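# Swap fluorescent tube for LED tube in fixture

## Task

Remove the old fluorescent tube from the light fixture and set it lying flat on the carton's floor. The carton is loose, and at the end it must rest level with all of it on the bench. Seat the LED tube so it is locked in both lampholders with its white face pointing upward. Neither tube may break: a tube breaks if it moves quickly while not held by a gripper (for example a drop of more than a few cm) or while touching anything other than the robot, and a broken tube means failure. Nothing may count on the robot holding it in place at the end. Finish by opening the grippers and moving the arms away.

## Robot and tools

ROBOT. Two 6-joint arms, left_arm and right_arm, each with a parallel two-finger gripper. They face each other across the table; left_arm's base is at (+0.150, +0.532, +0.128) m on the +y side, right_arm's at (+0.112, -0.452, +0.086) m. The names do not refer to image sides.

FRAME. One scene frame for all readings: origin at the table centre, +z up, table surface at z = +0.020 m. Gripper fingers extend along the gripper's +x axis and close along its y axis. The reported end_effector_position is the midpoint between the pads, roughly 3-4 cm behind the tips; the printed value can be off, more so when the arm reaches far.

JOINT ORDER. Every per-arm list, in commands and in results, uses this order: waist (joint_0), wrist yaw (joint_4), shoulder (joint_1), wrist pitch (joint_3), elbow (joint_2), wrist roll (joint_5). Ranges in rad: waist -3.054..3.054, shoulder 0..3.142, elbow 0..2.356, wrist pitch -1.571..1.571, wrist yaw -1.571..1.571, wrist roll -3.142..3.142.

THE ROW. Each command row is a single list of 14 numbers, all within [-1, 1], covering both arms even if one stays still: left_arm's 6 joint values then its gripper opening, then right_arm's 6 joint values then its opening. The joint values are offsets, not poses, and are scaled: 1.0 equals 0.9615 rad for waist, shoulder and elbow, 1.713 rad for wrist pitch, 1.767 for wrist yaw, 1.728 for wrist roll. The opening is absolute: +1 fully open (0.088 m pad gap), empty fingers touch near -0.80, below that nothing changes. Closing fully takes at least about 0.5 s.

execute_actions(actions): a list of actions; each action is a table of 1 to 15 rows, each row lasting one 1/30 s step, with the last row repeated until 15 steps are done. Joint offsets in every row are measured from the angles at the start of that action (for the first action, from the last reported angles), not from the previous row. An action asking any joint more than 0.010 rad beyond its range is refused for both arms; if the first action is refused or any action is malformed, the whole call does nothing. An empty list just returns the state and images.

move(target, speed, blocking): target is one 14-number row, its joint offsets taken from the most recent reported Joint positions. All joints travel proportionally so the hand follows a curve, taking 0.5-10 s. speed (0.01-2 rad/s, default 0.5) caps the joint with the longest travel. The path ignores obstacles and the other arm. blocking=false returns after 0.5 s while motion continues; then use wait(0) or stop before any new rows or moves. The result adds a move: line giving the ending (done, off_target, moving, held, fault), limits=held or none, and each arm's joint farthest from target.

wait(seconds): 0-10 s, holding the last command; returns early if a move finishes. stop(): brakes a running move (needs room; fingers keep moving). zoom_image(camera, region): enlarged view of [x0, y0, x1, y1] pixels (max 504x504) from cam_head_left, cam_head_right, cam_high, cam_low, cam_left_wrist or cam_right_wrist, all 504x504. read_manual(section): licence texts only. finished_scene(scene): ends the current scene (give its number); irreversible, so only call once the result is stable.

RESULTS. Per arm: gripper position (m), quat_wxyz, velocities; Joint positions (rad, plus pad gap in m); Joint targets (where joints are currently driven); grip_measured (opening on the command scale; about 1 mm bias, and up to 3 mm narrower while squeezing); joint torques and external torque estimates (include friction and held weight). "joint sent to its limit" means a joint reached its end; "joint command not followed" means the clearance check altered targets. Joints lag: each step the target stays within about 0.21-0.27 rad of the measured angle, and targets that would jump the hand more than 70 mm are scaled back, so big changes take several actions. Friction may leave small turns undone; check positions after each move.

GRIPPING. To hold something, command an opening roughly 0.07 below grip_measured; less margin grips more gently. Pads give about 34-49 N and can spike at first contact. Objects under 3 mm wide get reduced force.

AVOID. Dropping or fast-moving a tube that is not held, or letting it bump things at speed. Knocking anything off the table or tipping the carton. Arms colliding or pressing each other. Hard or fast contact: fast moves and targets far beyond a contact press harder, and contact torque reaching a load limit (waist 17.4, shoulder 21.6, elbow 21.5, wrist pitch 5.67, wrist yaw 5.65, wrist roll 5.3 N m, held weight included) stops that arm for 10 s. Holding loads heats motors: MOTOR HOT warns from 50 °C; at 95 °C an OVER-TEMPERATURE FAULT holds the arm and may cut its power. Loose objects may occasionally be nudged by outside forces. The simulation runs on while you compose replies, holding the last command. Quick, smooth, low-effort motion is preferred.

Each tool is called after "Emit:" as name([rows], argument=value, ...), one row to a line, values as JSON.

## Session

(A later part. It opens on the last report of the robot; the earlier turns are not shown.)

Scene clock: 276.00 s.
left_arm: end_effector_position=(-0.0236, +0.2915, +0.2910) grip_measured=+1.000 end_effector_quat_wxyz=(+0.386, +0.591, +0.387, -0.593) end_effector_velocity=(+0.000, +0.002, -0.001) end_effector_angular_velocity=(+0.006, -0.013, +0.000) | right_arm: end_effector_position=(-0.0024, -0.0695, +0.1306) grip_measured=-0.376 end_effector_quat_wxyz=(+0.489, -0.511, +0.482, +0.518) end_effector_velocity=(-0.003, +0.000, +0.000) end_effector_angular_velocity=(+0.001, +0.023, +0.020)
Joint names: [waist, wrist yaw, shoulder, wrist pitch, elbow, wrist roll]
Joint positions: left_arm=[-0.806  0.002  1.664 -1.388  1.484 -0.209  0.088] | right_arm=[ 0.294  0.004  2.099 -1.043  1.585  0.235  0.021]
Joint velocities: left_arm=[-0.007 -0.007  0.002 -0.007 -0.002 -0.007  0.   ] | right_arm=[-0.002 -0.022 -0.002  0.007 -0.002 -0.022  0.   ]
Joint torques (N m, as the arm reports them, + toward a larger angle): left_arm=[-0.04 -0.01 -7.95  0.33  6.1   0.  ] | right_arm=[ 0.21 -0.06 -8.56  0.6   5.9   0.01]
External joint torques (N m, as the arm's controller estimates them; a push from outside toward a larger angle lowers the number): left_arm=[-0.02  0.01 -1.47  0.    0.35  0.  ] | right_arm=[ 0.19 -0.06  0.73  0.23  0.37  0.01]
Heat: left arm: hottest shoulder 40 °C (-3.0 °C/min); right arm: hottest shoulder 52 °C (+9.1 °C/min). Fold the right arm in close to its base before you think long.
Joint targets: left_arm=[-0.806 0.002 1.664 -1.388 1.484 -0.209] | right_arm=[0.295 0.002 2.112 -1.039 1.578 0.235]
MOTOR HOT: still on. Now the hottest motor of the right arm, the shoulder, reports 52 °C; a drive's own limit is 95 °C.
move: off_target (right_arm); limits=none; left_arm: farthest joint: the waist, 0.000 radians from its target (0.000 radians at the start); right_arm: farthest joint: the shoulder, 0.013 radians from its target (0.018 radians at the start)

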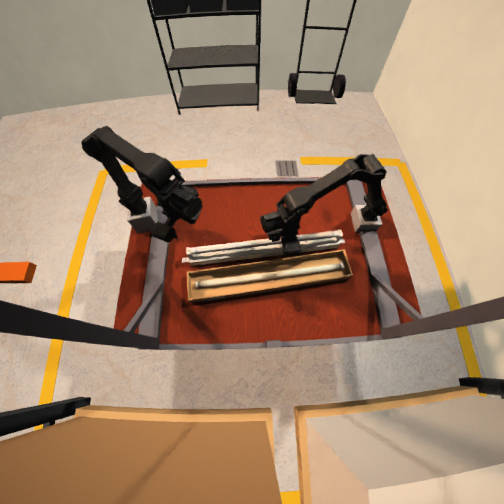

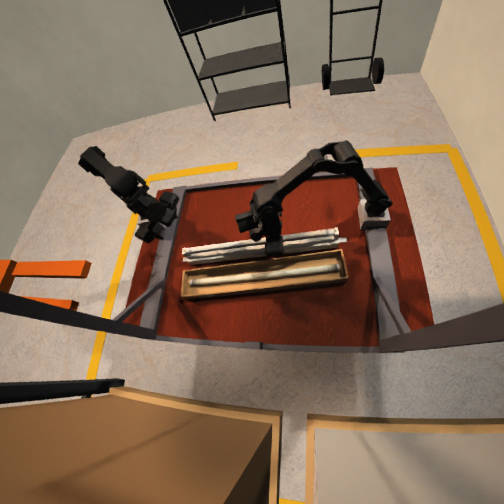

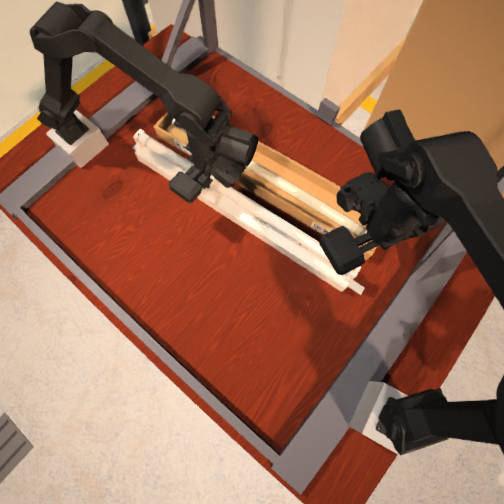

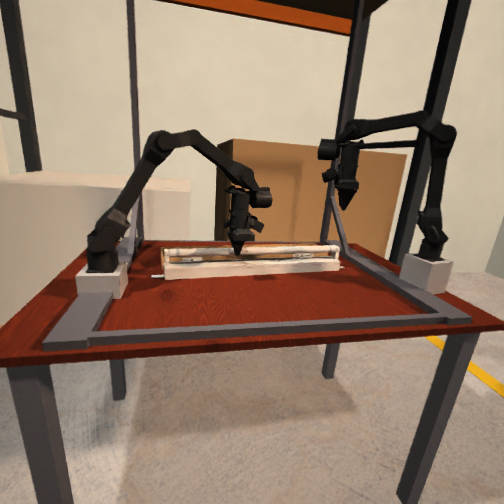

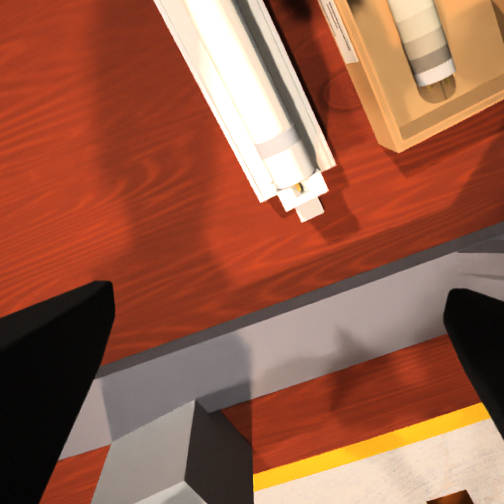

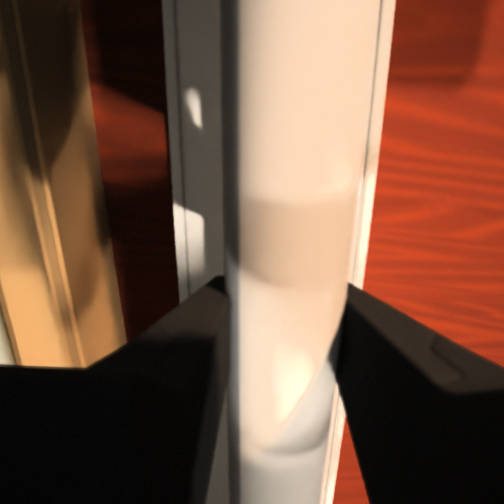

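Emit:
execute_actions(actions=[])

Emit:
move(target=[0,0,0,0,0,0,1,0.004,0,0.018,0.014,-0.03,0,-0.47], speed=0.02)

Emit:
zoom_image(camera="cam_low", region=[140,210,370,290])

Emit:
zoom_image(camera="cam_left_wrist", region=[220,120,380,260])

Scene clock: 293.67 s.
left_arm: end_effector_position=(-0.0236, +0.2915, +0.2910) grip_measured=+1.000 end_effector_quat_wxyz=(+0.386, +0.591, +0.387, -0.593) end_effector_velocity=(+0.002, +0.002, +0.000) end_effector_angular_velocity=(+0.002, -0.010, +0.020) | right_arm: end_effector_position=(-0.0024, -0.0694, +0.1306) grip_measured=-0.376 end_effector_quat_wxyz=(+0.489, -0.511, +0.482, +0.518) end_effector_velocity=(+0.000, -0.002, +0.000) end_effector_angular_velocity=(-0.009, +0.005, +0.005)
Joint names: [waist, wrist yaw, shoulder, wrist pitch, elbow, wrist roll]
Joint positions: left_arm=[-0.806  0.002  1.664 -1.388  1.484 -0.209  0.088] | right_arm=[ 0.294  0.004  2.099 -1.043  1.585  0.235  0.021]
Joint velocities: left_arm=[-0.002 -0.007 -0.002 -0.007 -0.002 -0.022  0.   ] | right_arm=[-0.002 -0.007 -0.002 -0.007 -0.002 -0.007  0.   ]
Joint torques (N m, as the arm reports them, + toward a larger angle): left_arm=[-0.05 -0.01 -7.95  0.32  6.1   0.  ] | right_arm=[ 0.28 -0.04 -8.48  0.58  5.86 -0.02]
External joint torques (N m, as the arm's controller estimates them; a push from outside toward a larger angle lowers the number): left_arm=[-0.05  0.01 -1.45 -0.02  0.31  0.  ] | right_arm=[ 0.3  -0.05  0.8   0.23  0.37 -0.03]
Heat: left arm: hottest shoulder 39 °C (-7.0 °C/min); right arm: hottest shoulder 49 °C (+3.0 °C/min). Fold the right arm in close to its base before you think long.
Joint targets: left_arm=[-0.806 0.002 1.664 -1.388 1.484 -0.209] | right_arm=[0.295 0.002 2.112 -1.039 1.578 0.235]
MOTOR HOT: still on. Now the hottest motor of the right arm, the shoulder, reports 49 °C; a drive's own limit is 95 °C.

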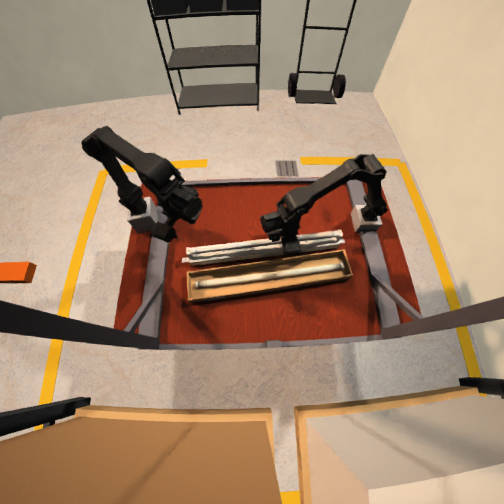

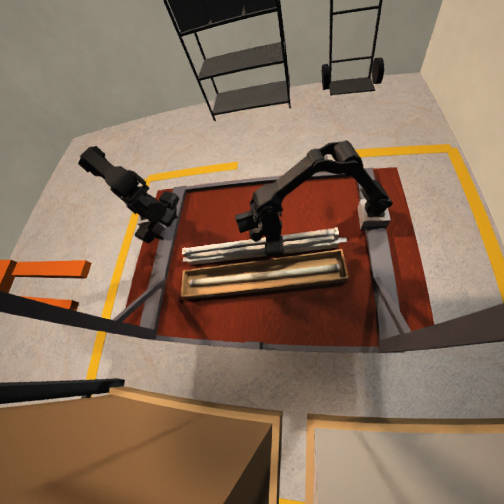

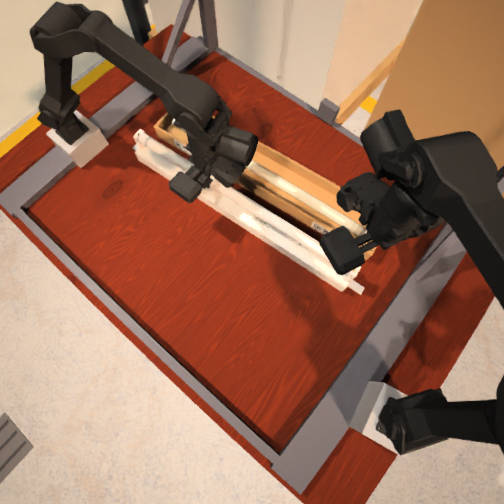

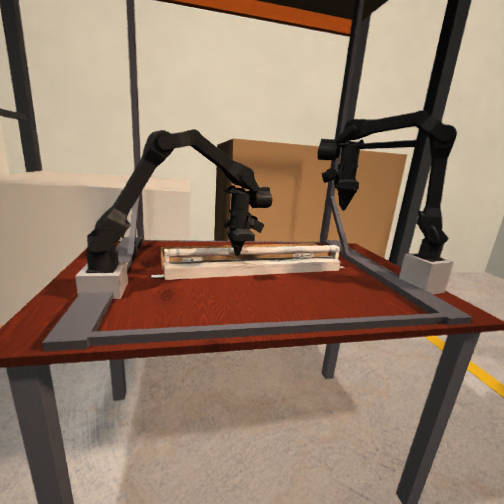

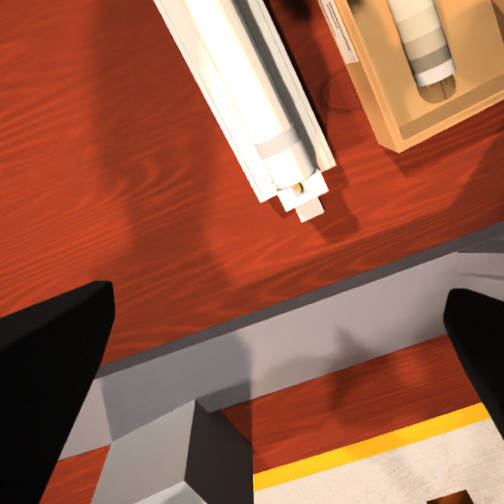

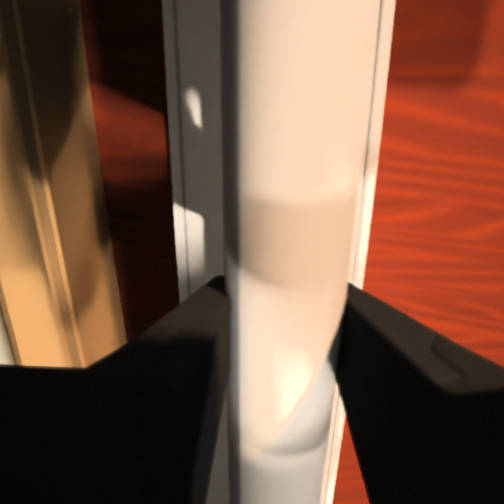

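Scene clock: 295.33 s.
left_arm: end_effector_position=(-0.0236, +0.2915, +0.2910) grip_measured=+1.000 end_effector_quat_wxyz=(+0.386, +0.591, +0.387, -0.593) end_effector_velocity=(+0.002, +0.002, +0.000) end_effector_angular_velocity=(+0.002, -0.010, +0.005) | right_arm: end_effector_position=(-0.0022, -0.0703, +0.1277) grip_measured=-0.376 end_effector_quat_wxyz=(+0.489, -0.511, +0.482, +0.518) end_effector_velocity=(+0.005, -0.004, +0.000) end_effector_angular_velocity=(-0.019, -0.013, -0.000)
Joint names: [waist, wrist yaw, shoulder, wrist pitch, elbow, wrist roll]
Joint positions: left_arm=[-0.806  0.002  1.664 -1.388  1.484 -0.209  0.088] | right_arm=[ 0.294  0.004  2.099 -1.031  1.573  0.235  0.021]
Joint velocities: left_arm=[-0.002 -0.007 -0.002 -0.007 -0.002 -0.007  0.   ] | right_arm=[-0.007  0.007 -0.002 -0.022 -0.002 -0.007 -0.   ]
Joint torques (N m, as the arm reports them, + toward a larger angle): left_arm=[-0.04  0.   -7.96  0.32  6.1   0.  ] | right_arm=[ 0.34  0.03 -8.11  1.17  4.79  0.02]
External joint torques (N m, as the arm's controller estimates them; a push from outside toward a larger angle lowers the number): left_arm=[ 0.    0.01 -1.53 -0.02  0.36  0.  ] | right_arm=[ 0.47  0.01  1.12  0.83 -0.64  0.02]
Heat: left arm: hottest shoulder 39 °C (-7.1 °C/min); right arm: hottest shoulder 49 °C (+2.0 °C/min). Fold the right arm in close to its base before you think long.
Joint targets: left_arm=[-0.806 0.002 1.664 -1.388 1.484 -0.209] | right_arm=[0.298 0.004 2.117 -1.019 1.556 0.235]
MOTOR HOT: still on. Now the hottest motor of the right arm, the shoulder, reports 49 °C; a drive's own limit is 95 °C.
move: off_target (right_arm); limits=none; left_arm: farthest joint: the waist, 0.000 radians from its target (0.000 radians at the start); right_arm: farthest joint: the shoulder, 0.017 radians from its target (0.017 radians at the start)

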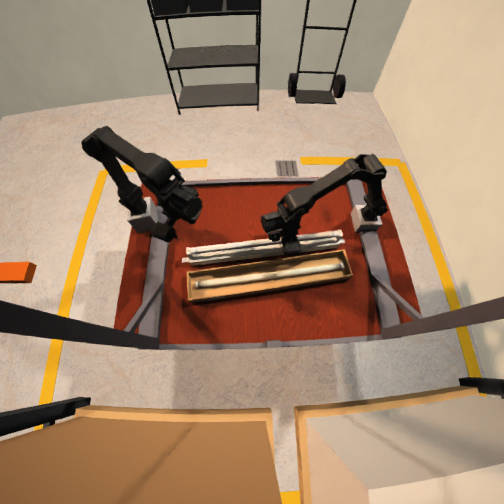

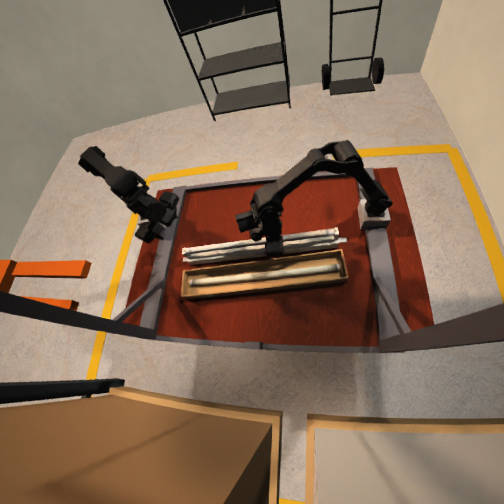

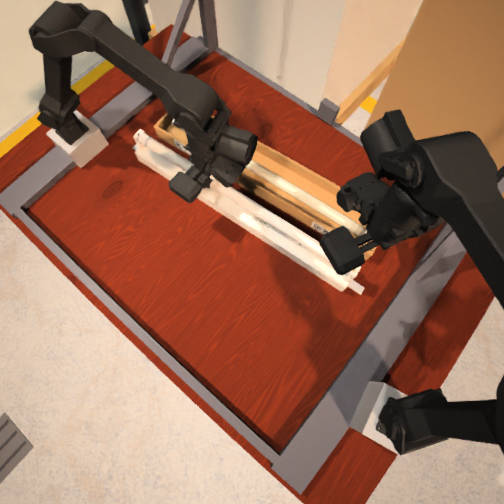

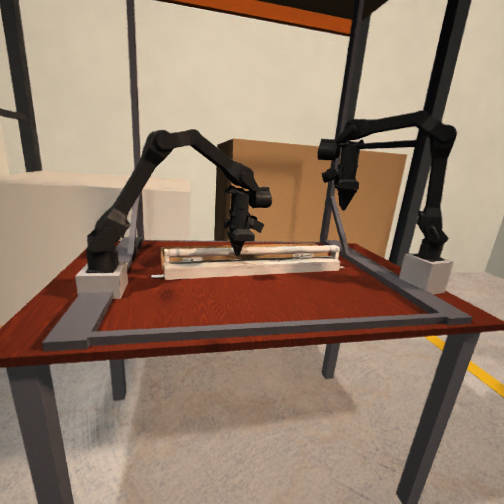

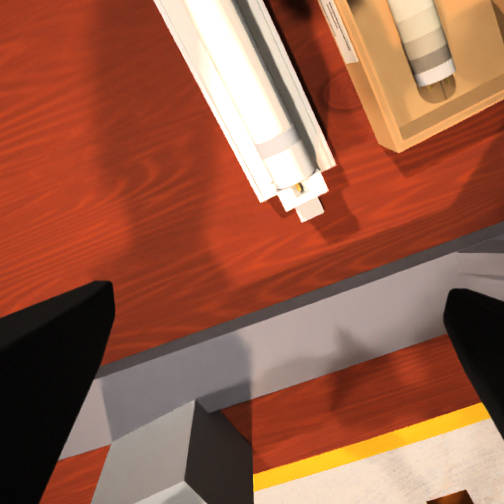

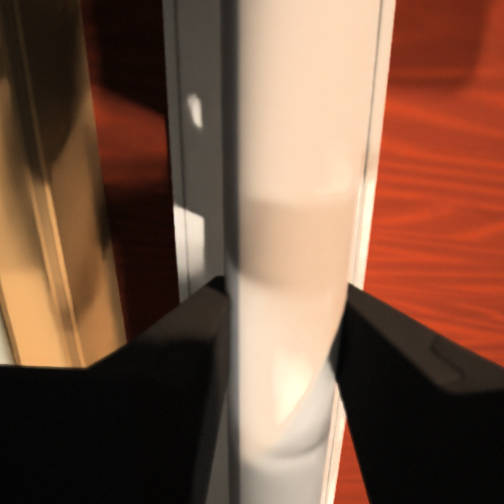

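Region (140, 210, 370, 290) of cam_low's 504x504 image, scaled by 2.191, with more detail than that image has; it fills the top 175 rows of this view, and the rest is white.

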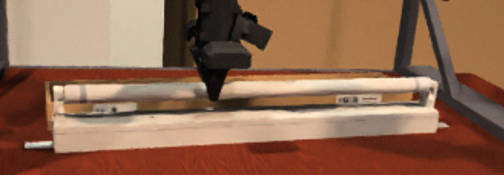

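Region (220, 120, 380, 260) of cam_left_wrist's 504x504 image, scaled by 3.150, with more detail than that image has; it fills the top 441 rows of this view, and the rest is white.

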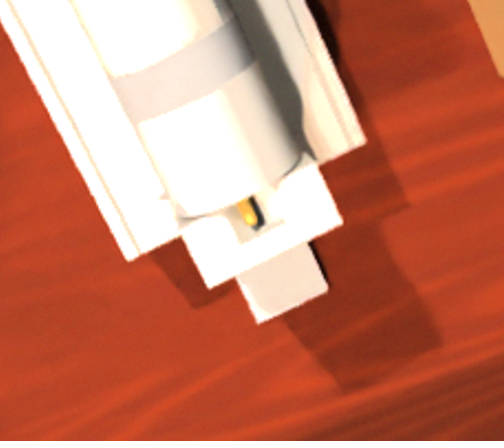

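Emit:
move(target=[0,0,0,0,0,0,1,0.01,0,0.01,0.003,-0.01,-0.007,-0.47], speed=0.02)

Emit:
zoom_image(camera="cam_left_wrist", region=[220,120,380,260])

Scene clock: 303.23 s.
left_arm: end_effector_position=(-0.0236, +0.2915, +0.2910) grip_measured=+1.000 end_effector_quat_wxyz=(+0.386, +0.591, +0.387, -0.593) end_effector_velocity=(+0.002, +0.002, +0.000) end_effector_angular_velocity=(+0.002, -0.010, +0.020) | right_arm: end_effector_position=(-0.0022, -0.0704, +0.1282) grip_measured=-0.376 end_effector_quat_wxyz=(+0.487, -0.513, +0.479, +0.520) end_effector_velocity=(+0.003, -0.001, +0.002) end_effector_angular_velocity=(-0.000, -0.008, +0.005)
Joint names: [waist, wrist yaw, shoulder, wrist pitch, elbow, wrist roll]
Joint positions: left_arm=[-0.806  0.002  1.664 -1.388  1.484 -0.209  0.088] | right_arm=[ 0.295  0.006  2.098 -1.032  1.573  0.226  0.021]
Joint velocities: left_arm=[-0.002 -0.007 -0.002 -0.007 -0.002 -0.022  0.   ] | right_arm=[-0.002  0.007 -0.007 -0.007 -0.002 -0.007 -0.   ]
Joint torques (N m, as the arm reports them, + toward a larger angle): left_arm=[-0.04 -0.01 -7.95  0.32  6.1   0.  ] | right_arm=[ 0.64 -0.02 -8.66  0.7   5.55 -0.16]
External joint torques (N m, as the arm's controller estimates them; a push from outside toward a larger angle lowers the number): left_arm=[-0.02  0.01 -1.53 -0.03  0.34  0.01] | right_arm=[ 0.65 -0.03  0.63  0.35  0.06 -0.16]
Heat: left arm: hottest shoulder 39 °C (-5.0 °C/min); right arm: hottest shoulder 48 °C (-1.0 °C/min). Fold the right arm in close to its base before you think long.
Joint targets: left_arm=[-0.806 0.002 1.664 -1.388 1.484 -0.209] | right_arm=[0.303 0.004 2.109 -1.026 1.563 0.223]
MOTOR HOT: still on. Now the hottest motor of the right arm, the shoulder, reports 48 °C; a drive's own limit is 95 °C.
move: off_target (right_arm); limits=none; left_arm: farthest joint: the waist, 0.000 radians from its target (0.000 radians at the start); right_arm: farthest joint: the shoulder, 0.011 radians from its target (0.009 radians at the start)

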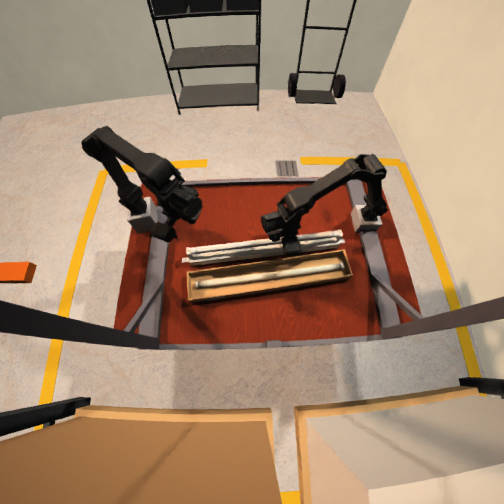

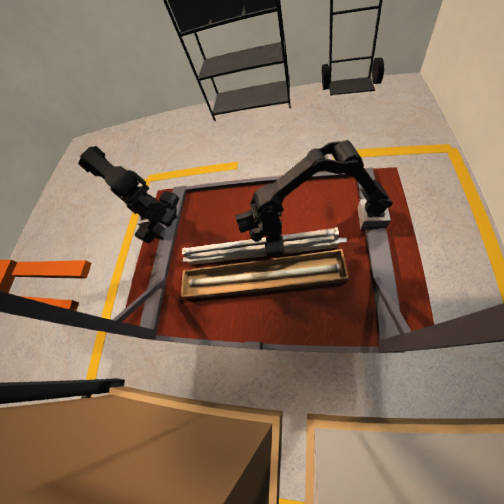

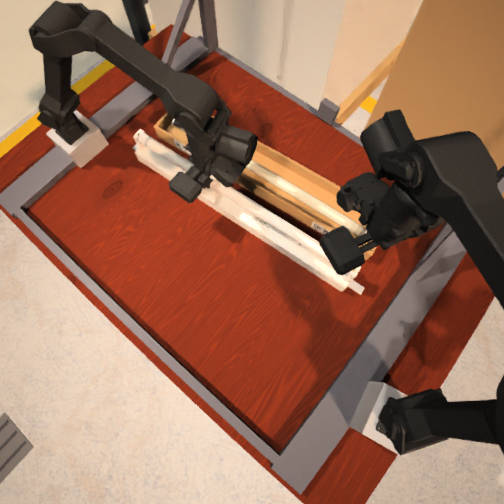

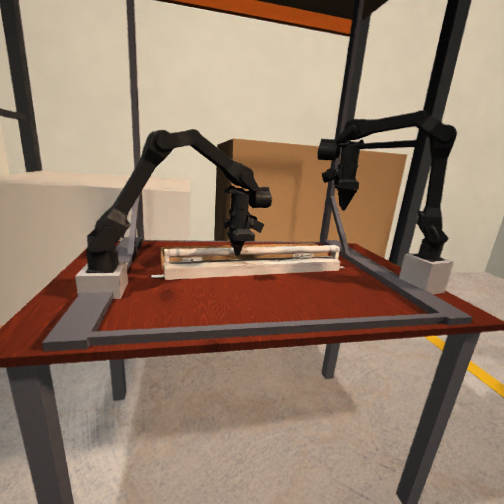

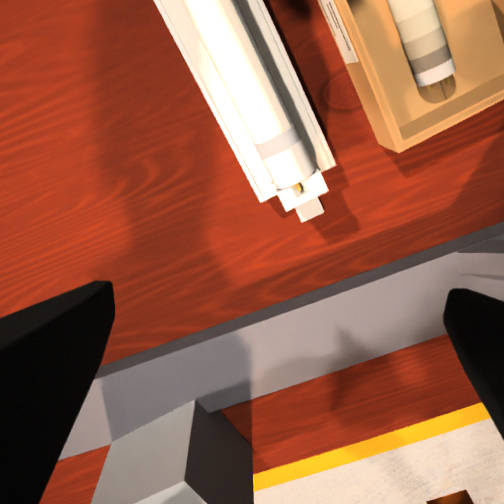

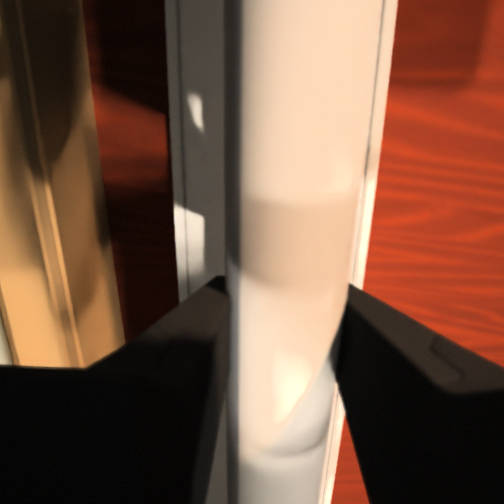

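Region (220, 120, 380, 260) of cam_left_wrist's 504x504 image, scaled by 3.150, with more detail than that image has; it fills the top 441 rows of this view, and the rest is white.

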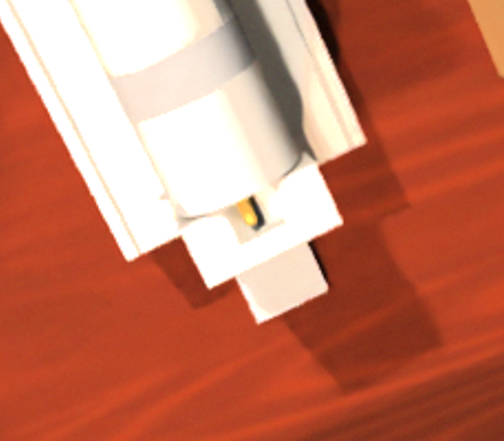

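Emit:
move(target=[0,0,0,0,0,0,1,0,0,0,0,0,0,0.1])

Emit:
move(target=[0,0,0,0,0,0,1,-0.014,-0.003,0.085,-0.002,0.056,-0.013,0.1], speed=0.1)

Emit:
zoom_image(camera="cam_left_wrist", region=[220,120,380,260])

Emit:
zoom_image(camera="cam_low", region=[140,210,370,290])

Scene clock: 308.97 s.
left_arm: end_effector_position=(-0.0236, +0.2915, +0.2910) grip_measured=+1.000 end_effector_quat_wxyz=(+0.386, +0.591, +0.387, -0.593) end_effector_velocity=(+0.002, -0.002, +0.000) end_effector_angular_velocity=(-0.019, -0.014, +0.005) | right_arm: end_effector_position=(-0.0023, -0.0703, +0.1282) grip_measured=+0.096 end_effector_quat_wxyz=(+0.487, -0.513, +0.478, +0.520) end_effector_velocity=(-0.003, +0.000, +0.000) end_effector_angular_velocity=(+0.001, +0.023, -0.009)
Joint names: [waist, wrist yaw, shoulder, wrist pitch, elbow, wrist roll]
Joint positions: left_arm=[-0.806  0.002  1.664 -1.388  1.484 -0.209  0.088] | right_arm=[ 0.295  0.006  2.098 -1.031  1.573  0.226  0.044]
Joint velocities: left_arm=[-0.002 -0.022 -0.002  0.007 -0.002 -0.007  0.   ] | right_arm=[-0.002 -0.022 -0.002  0.007 -0.002  0.007  0.   ]
Joint torques (N m, as the arm reports them, + toward a larger angle): left_arm=[-0.04 -0.01 -7.96  0.32  6.08  0.  ] | right_arm=[ 0.09  0.01 -9.89  0.26  6.63  0.02]
External joint torques (N m, as the arm's controller estimates them; a push from outside toward a larger angle lowers the number): left_arm=[-0.02  0.01 -1.53 -0.02  0.34  0.  ] | right_arm=[ 0.07  0.01 -0.71 -0.11  1.15  0.02]
Heat: left arm: hottest shoulder 39 °C (-4.0 °C/min); right arm: hottest shoulder 48 °C (-3.0 °C/min). Fold the right arm in close to its base before you think long.
Joint targets: left_arm=[-0.806 0.002 1.664 -1.388 1.484 -0.209] | right_arm=[0.295 0.006 2.098 -1.032 1.573 0.226]
MOTOR HOT: still on. Now the hottest motor of the right arm, the shoulder, reports 48 °C; a drive's own limit is 95 °C.
move: done; limits=none; left_arm: farthest joint: the waist, 0.000 radians from its target (0.000 radians at the start); right_arm: farthest joint: the wrist pitch, 0.001 radians from its target (0.000 radians at the start)

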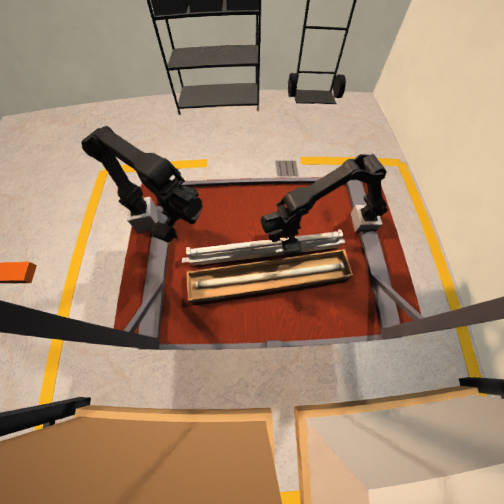

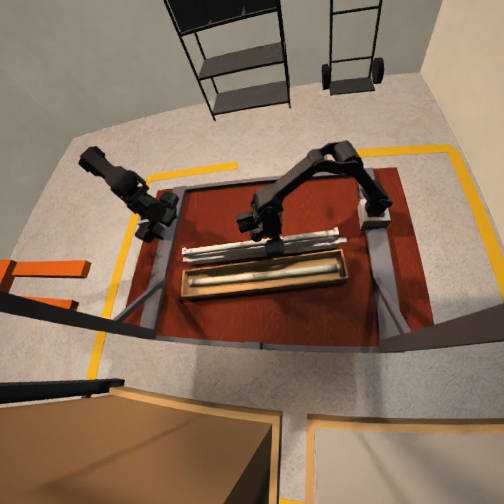

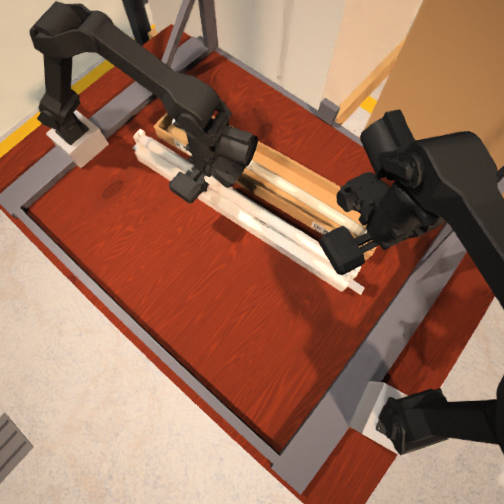

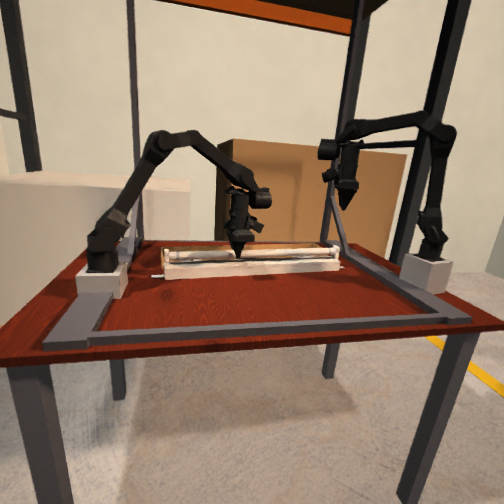

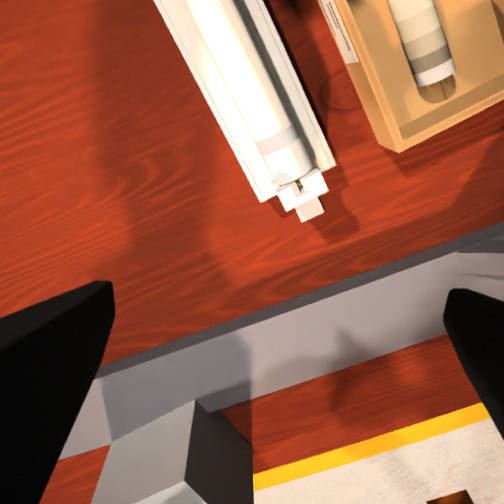

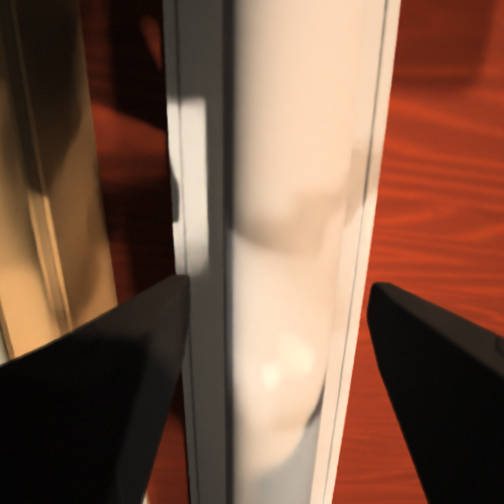

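Scene clock: 310.23 s.
left_arm: end_effector_position=(-0.0236, +0.2915, +0.2910) grip_measured=+1.000 end_effector_quat_wxyz=(+0.386, +0.591, +0.387, -0.593) end_effector_velocity=(-0.000, -0.001, -0.001) end_effector_angular_velocity=(-0.006, -0.005, +0.020) | right_arm: end_effector_position=(-0.0009, -0.0614, +0.1140) grip_measured=+0.098 end_effector_quat_wxyz=(+0.480, -0.522, +0.481, +0.516) end_effector_velocity=(+0.000, -0.001, +0.002) end_effector_angular_velocity=(-0.004, +0.006, +0.005)
Joint names: [waist, wrist yaw, shoulder, wrist pitch, elbow, wrist roll]
Joint positions: left_arm=[-0.806  0.002  1.664 -1.388  1.484 -0.209  0.088] | right_arm=[ 0.285  0.004  2.163 -1.033  1.617  0.207  0.044]
Joint velocities: left_arm=[-0.002 -0.007  0.002  0.007 -0.002 -0.022  0.   ] | right_arm=[-0.002 -0.007 -0.002 -0.007  0.002 -0.007 -0.   ]
Joint torques (N m, as the arm reports them, + toward a larger angle): left_arm=[-0.04 -0.01 -7.94  0.32  6.1   0.  ] | right_arm=[-0.24 -0.12 -8.55  0.15  7.88 -0.12]
External joint torques (N m, as the arm's controller estimates them; a push from outside toward a larger angle lowers the number): left_arm=[-0.05  0.02 -1.55 -0.03  0.35  0.  ] | right_arm=[-0.26 -0.12  1.02 -0.16  2.48 -0.12]
Heat: left arm: hottest shoulder 39 °C (-4.0 °C/min); right arm: hottest shoulder 48 °C (-3.0 °C/min). Fold the right arm in close to its base before you think long.
Joint targets: left_arm=[-0.806 0.002 1.664 -1.388 1.484 -0.209] | right_arm=[0.281 0.001 2.180 -1.034 1.627 0.204]
MOTOR HOT: still on. Now the hottest motor of the right arm, the shoulder, reports 48 °C; a drive's own limit is 95 °C.
move: off_target (right_arm); limits=none; left_arm: farthest joint: the waist, 0.000 radians from its target (0.000 radians at the start); right_arm: farthest joint: the shoulder, 0.017 radians from its target (0.082 radians at the start)

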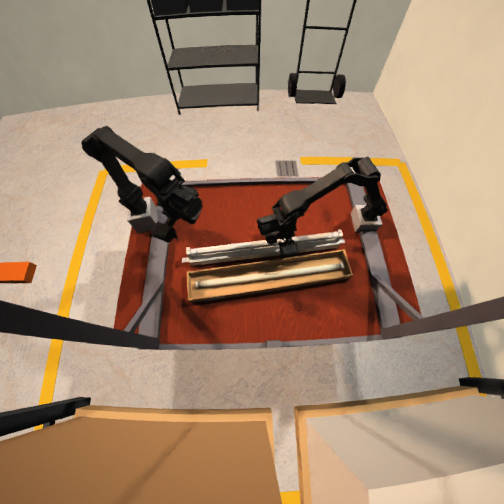

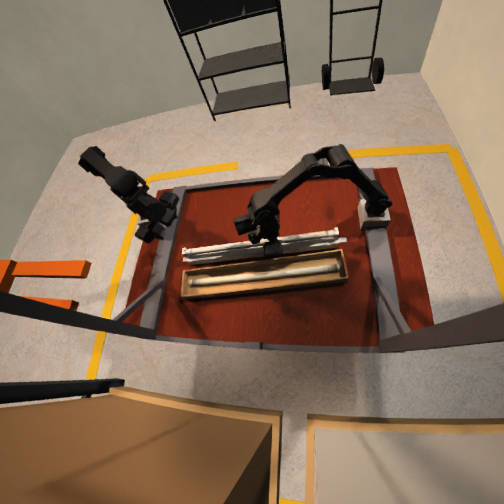

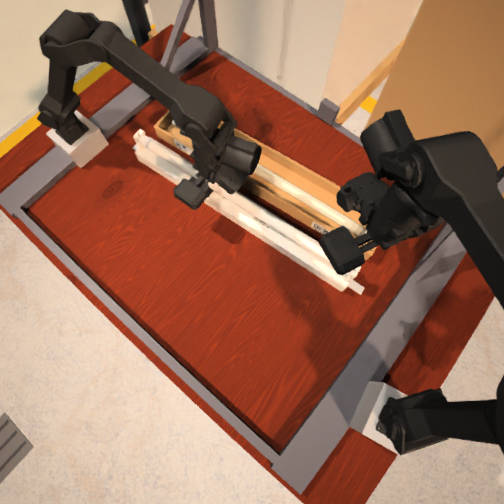

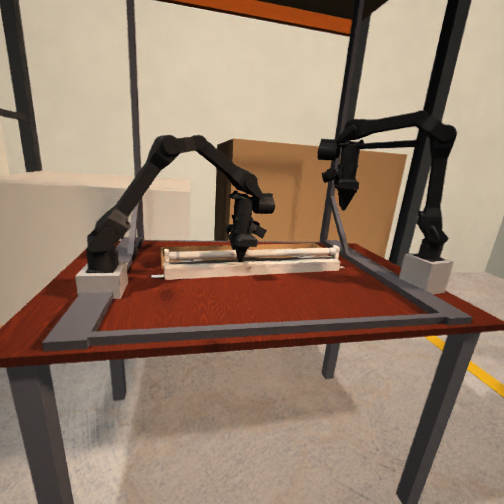

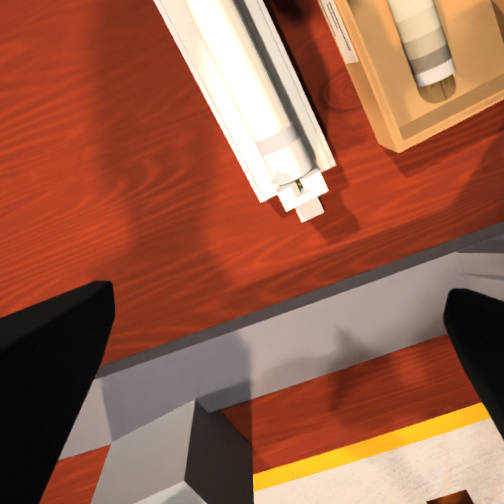

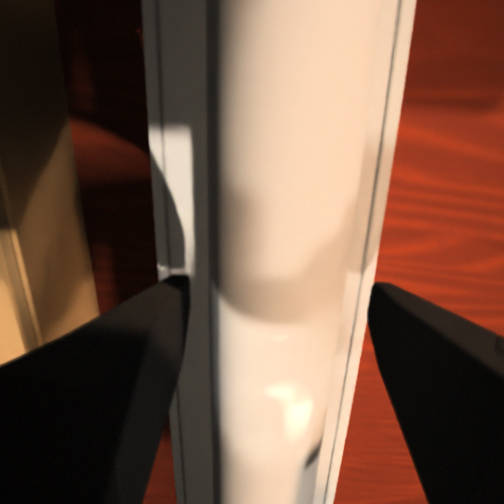

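Region (220, 120, 380, 260) of cam_left_wrist's 504x504 image, scaled by 3.150, with more detail than that image has; it fills the top 441 rows of this view, and the rest is white.

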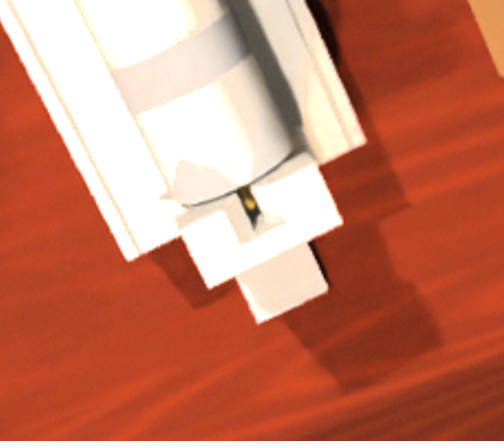

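Region (140, 210, 370, 290) of cam_low's 504x504 image, scaled by 2.191, with more detail than that image has; it fills the top 175 rows of this view, and the rest is white.

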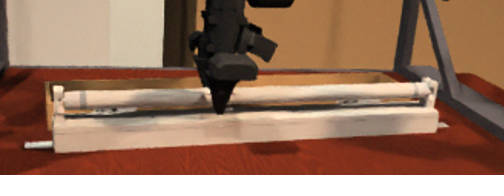

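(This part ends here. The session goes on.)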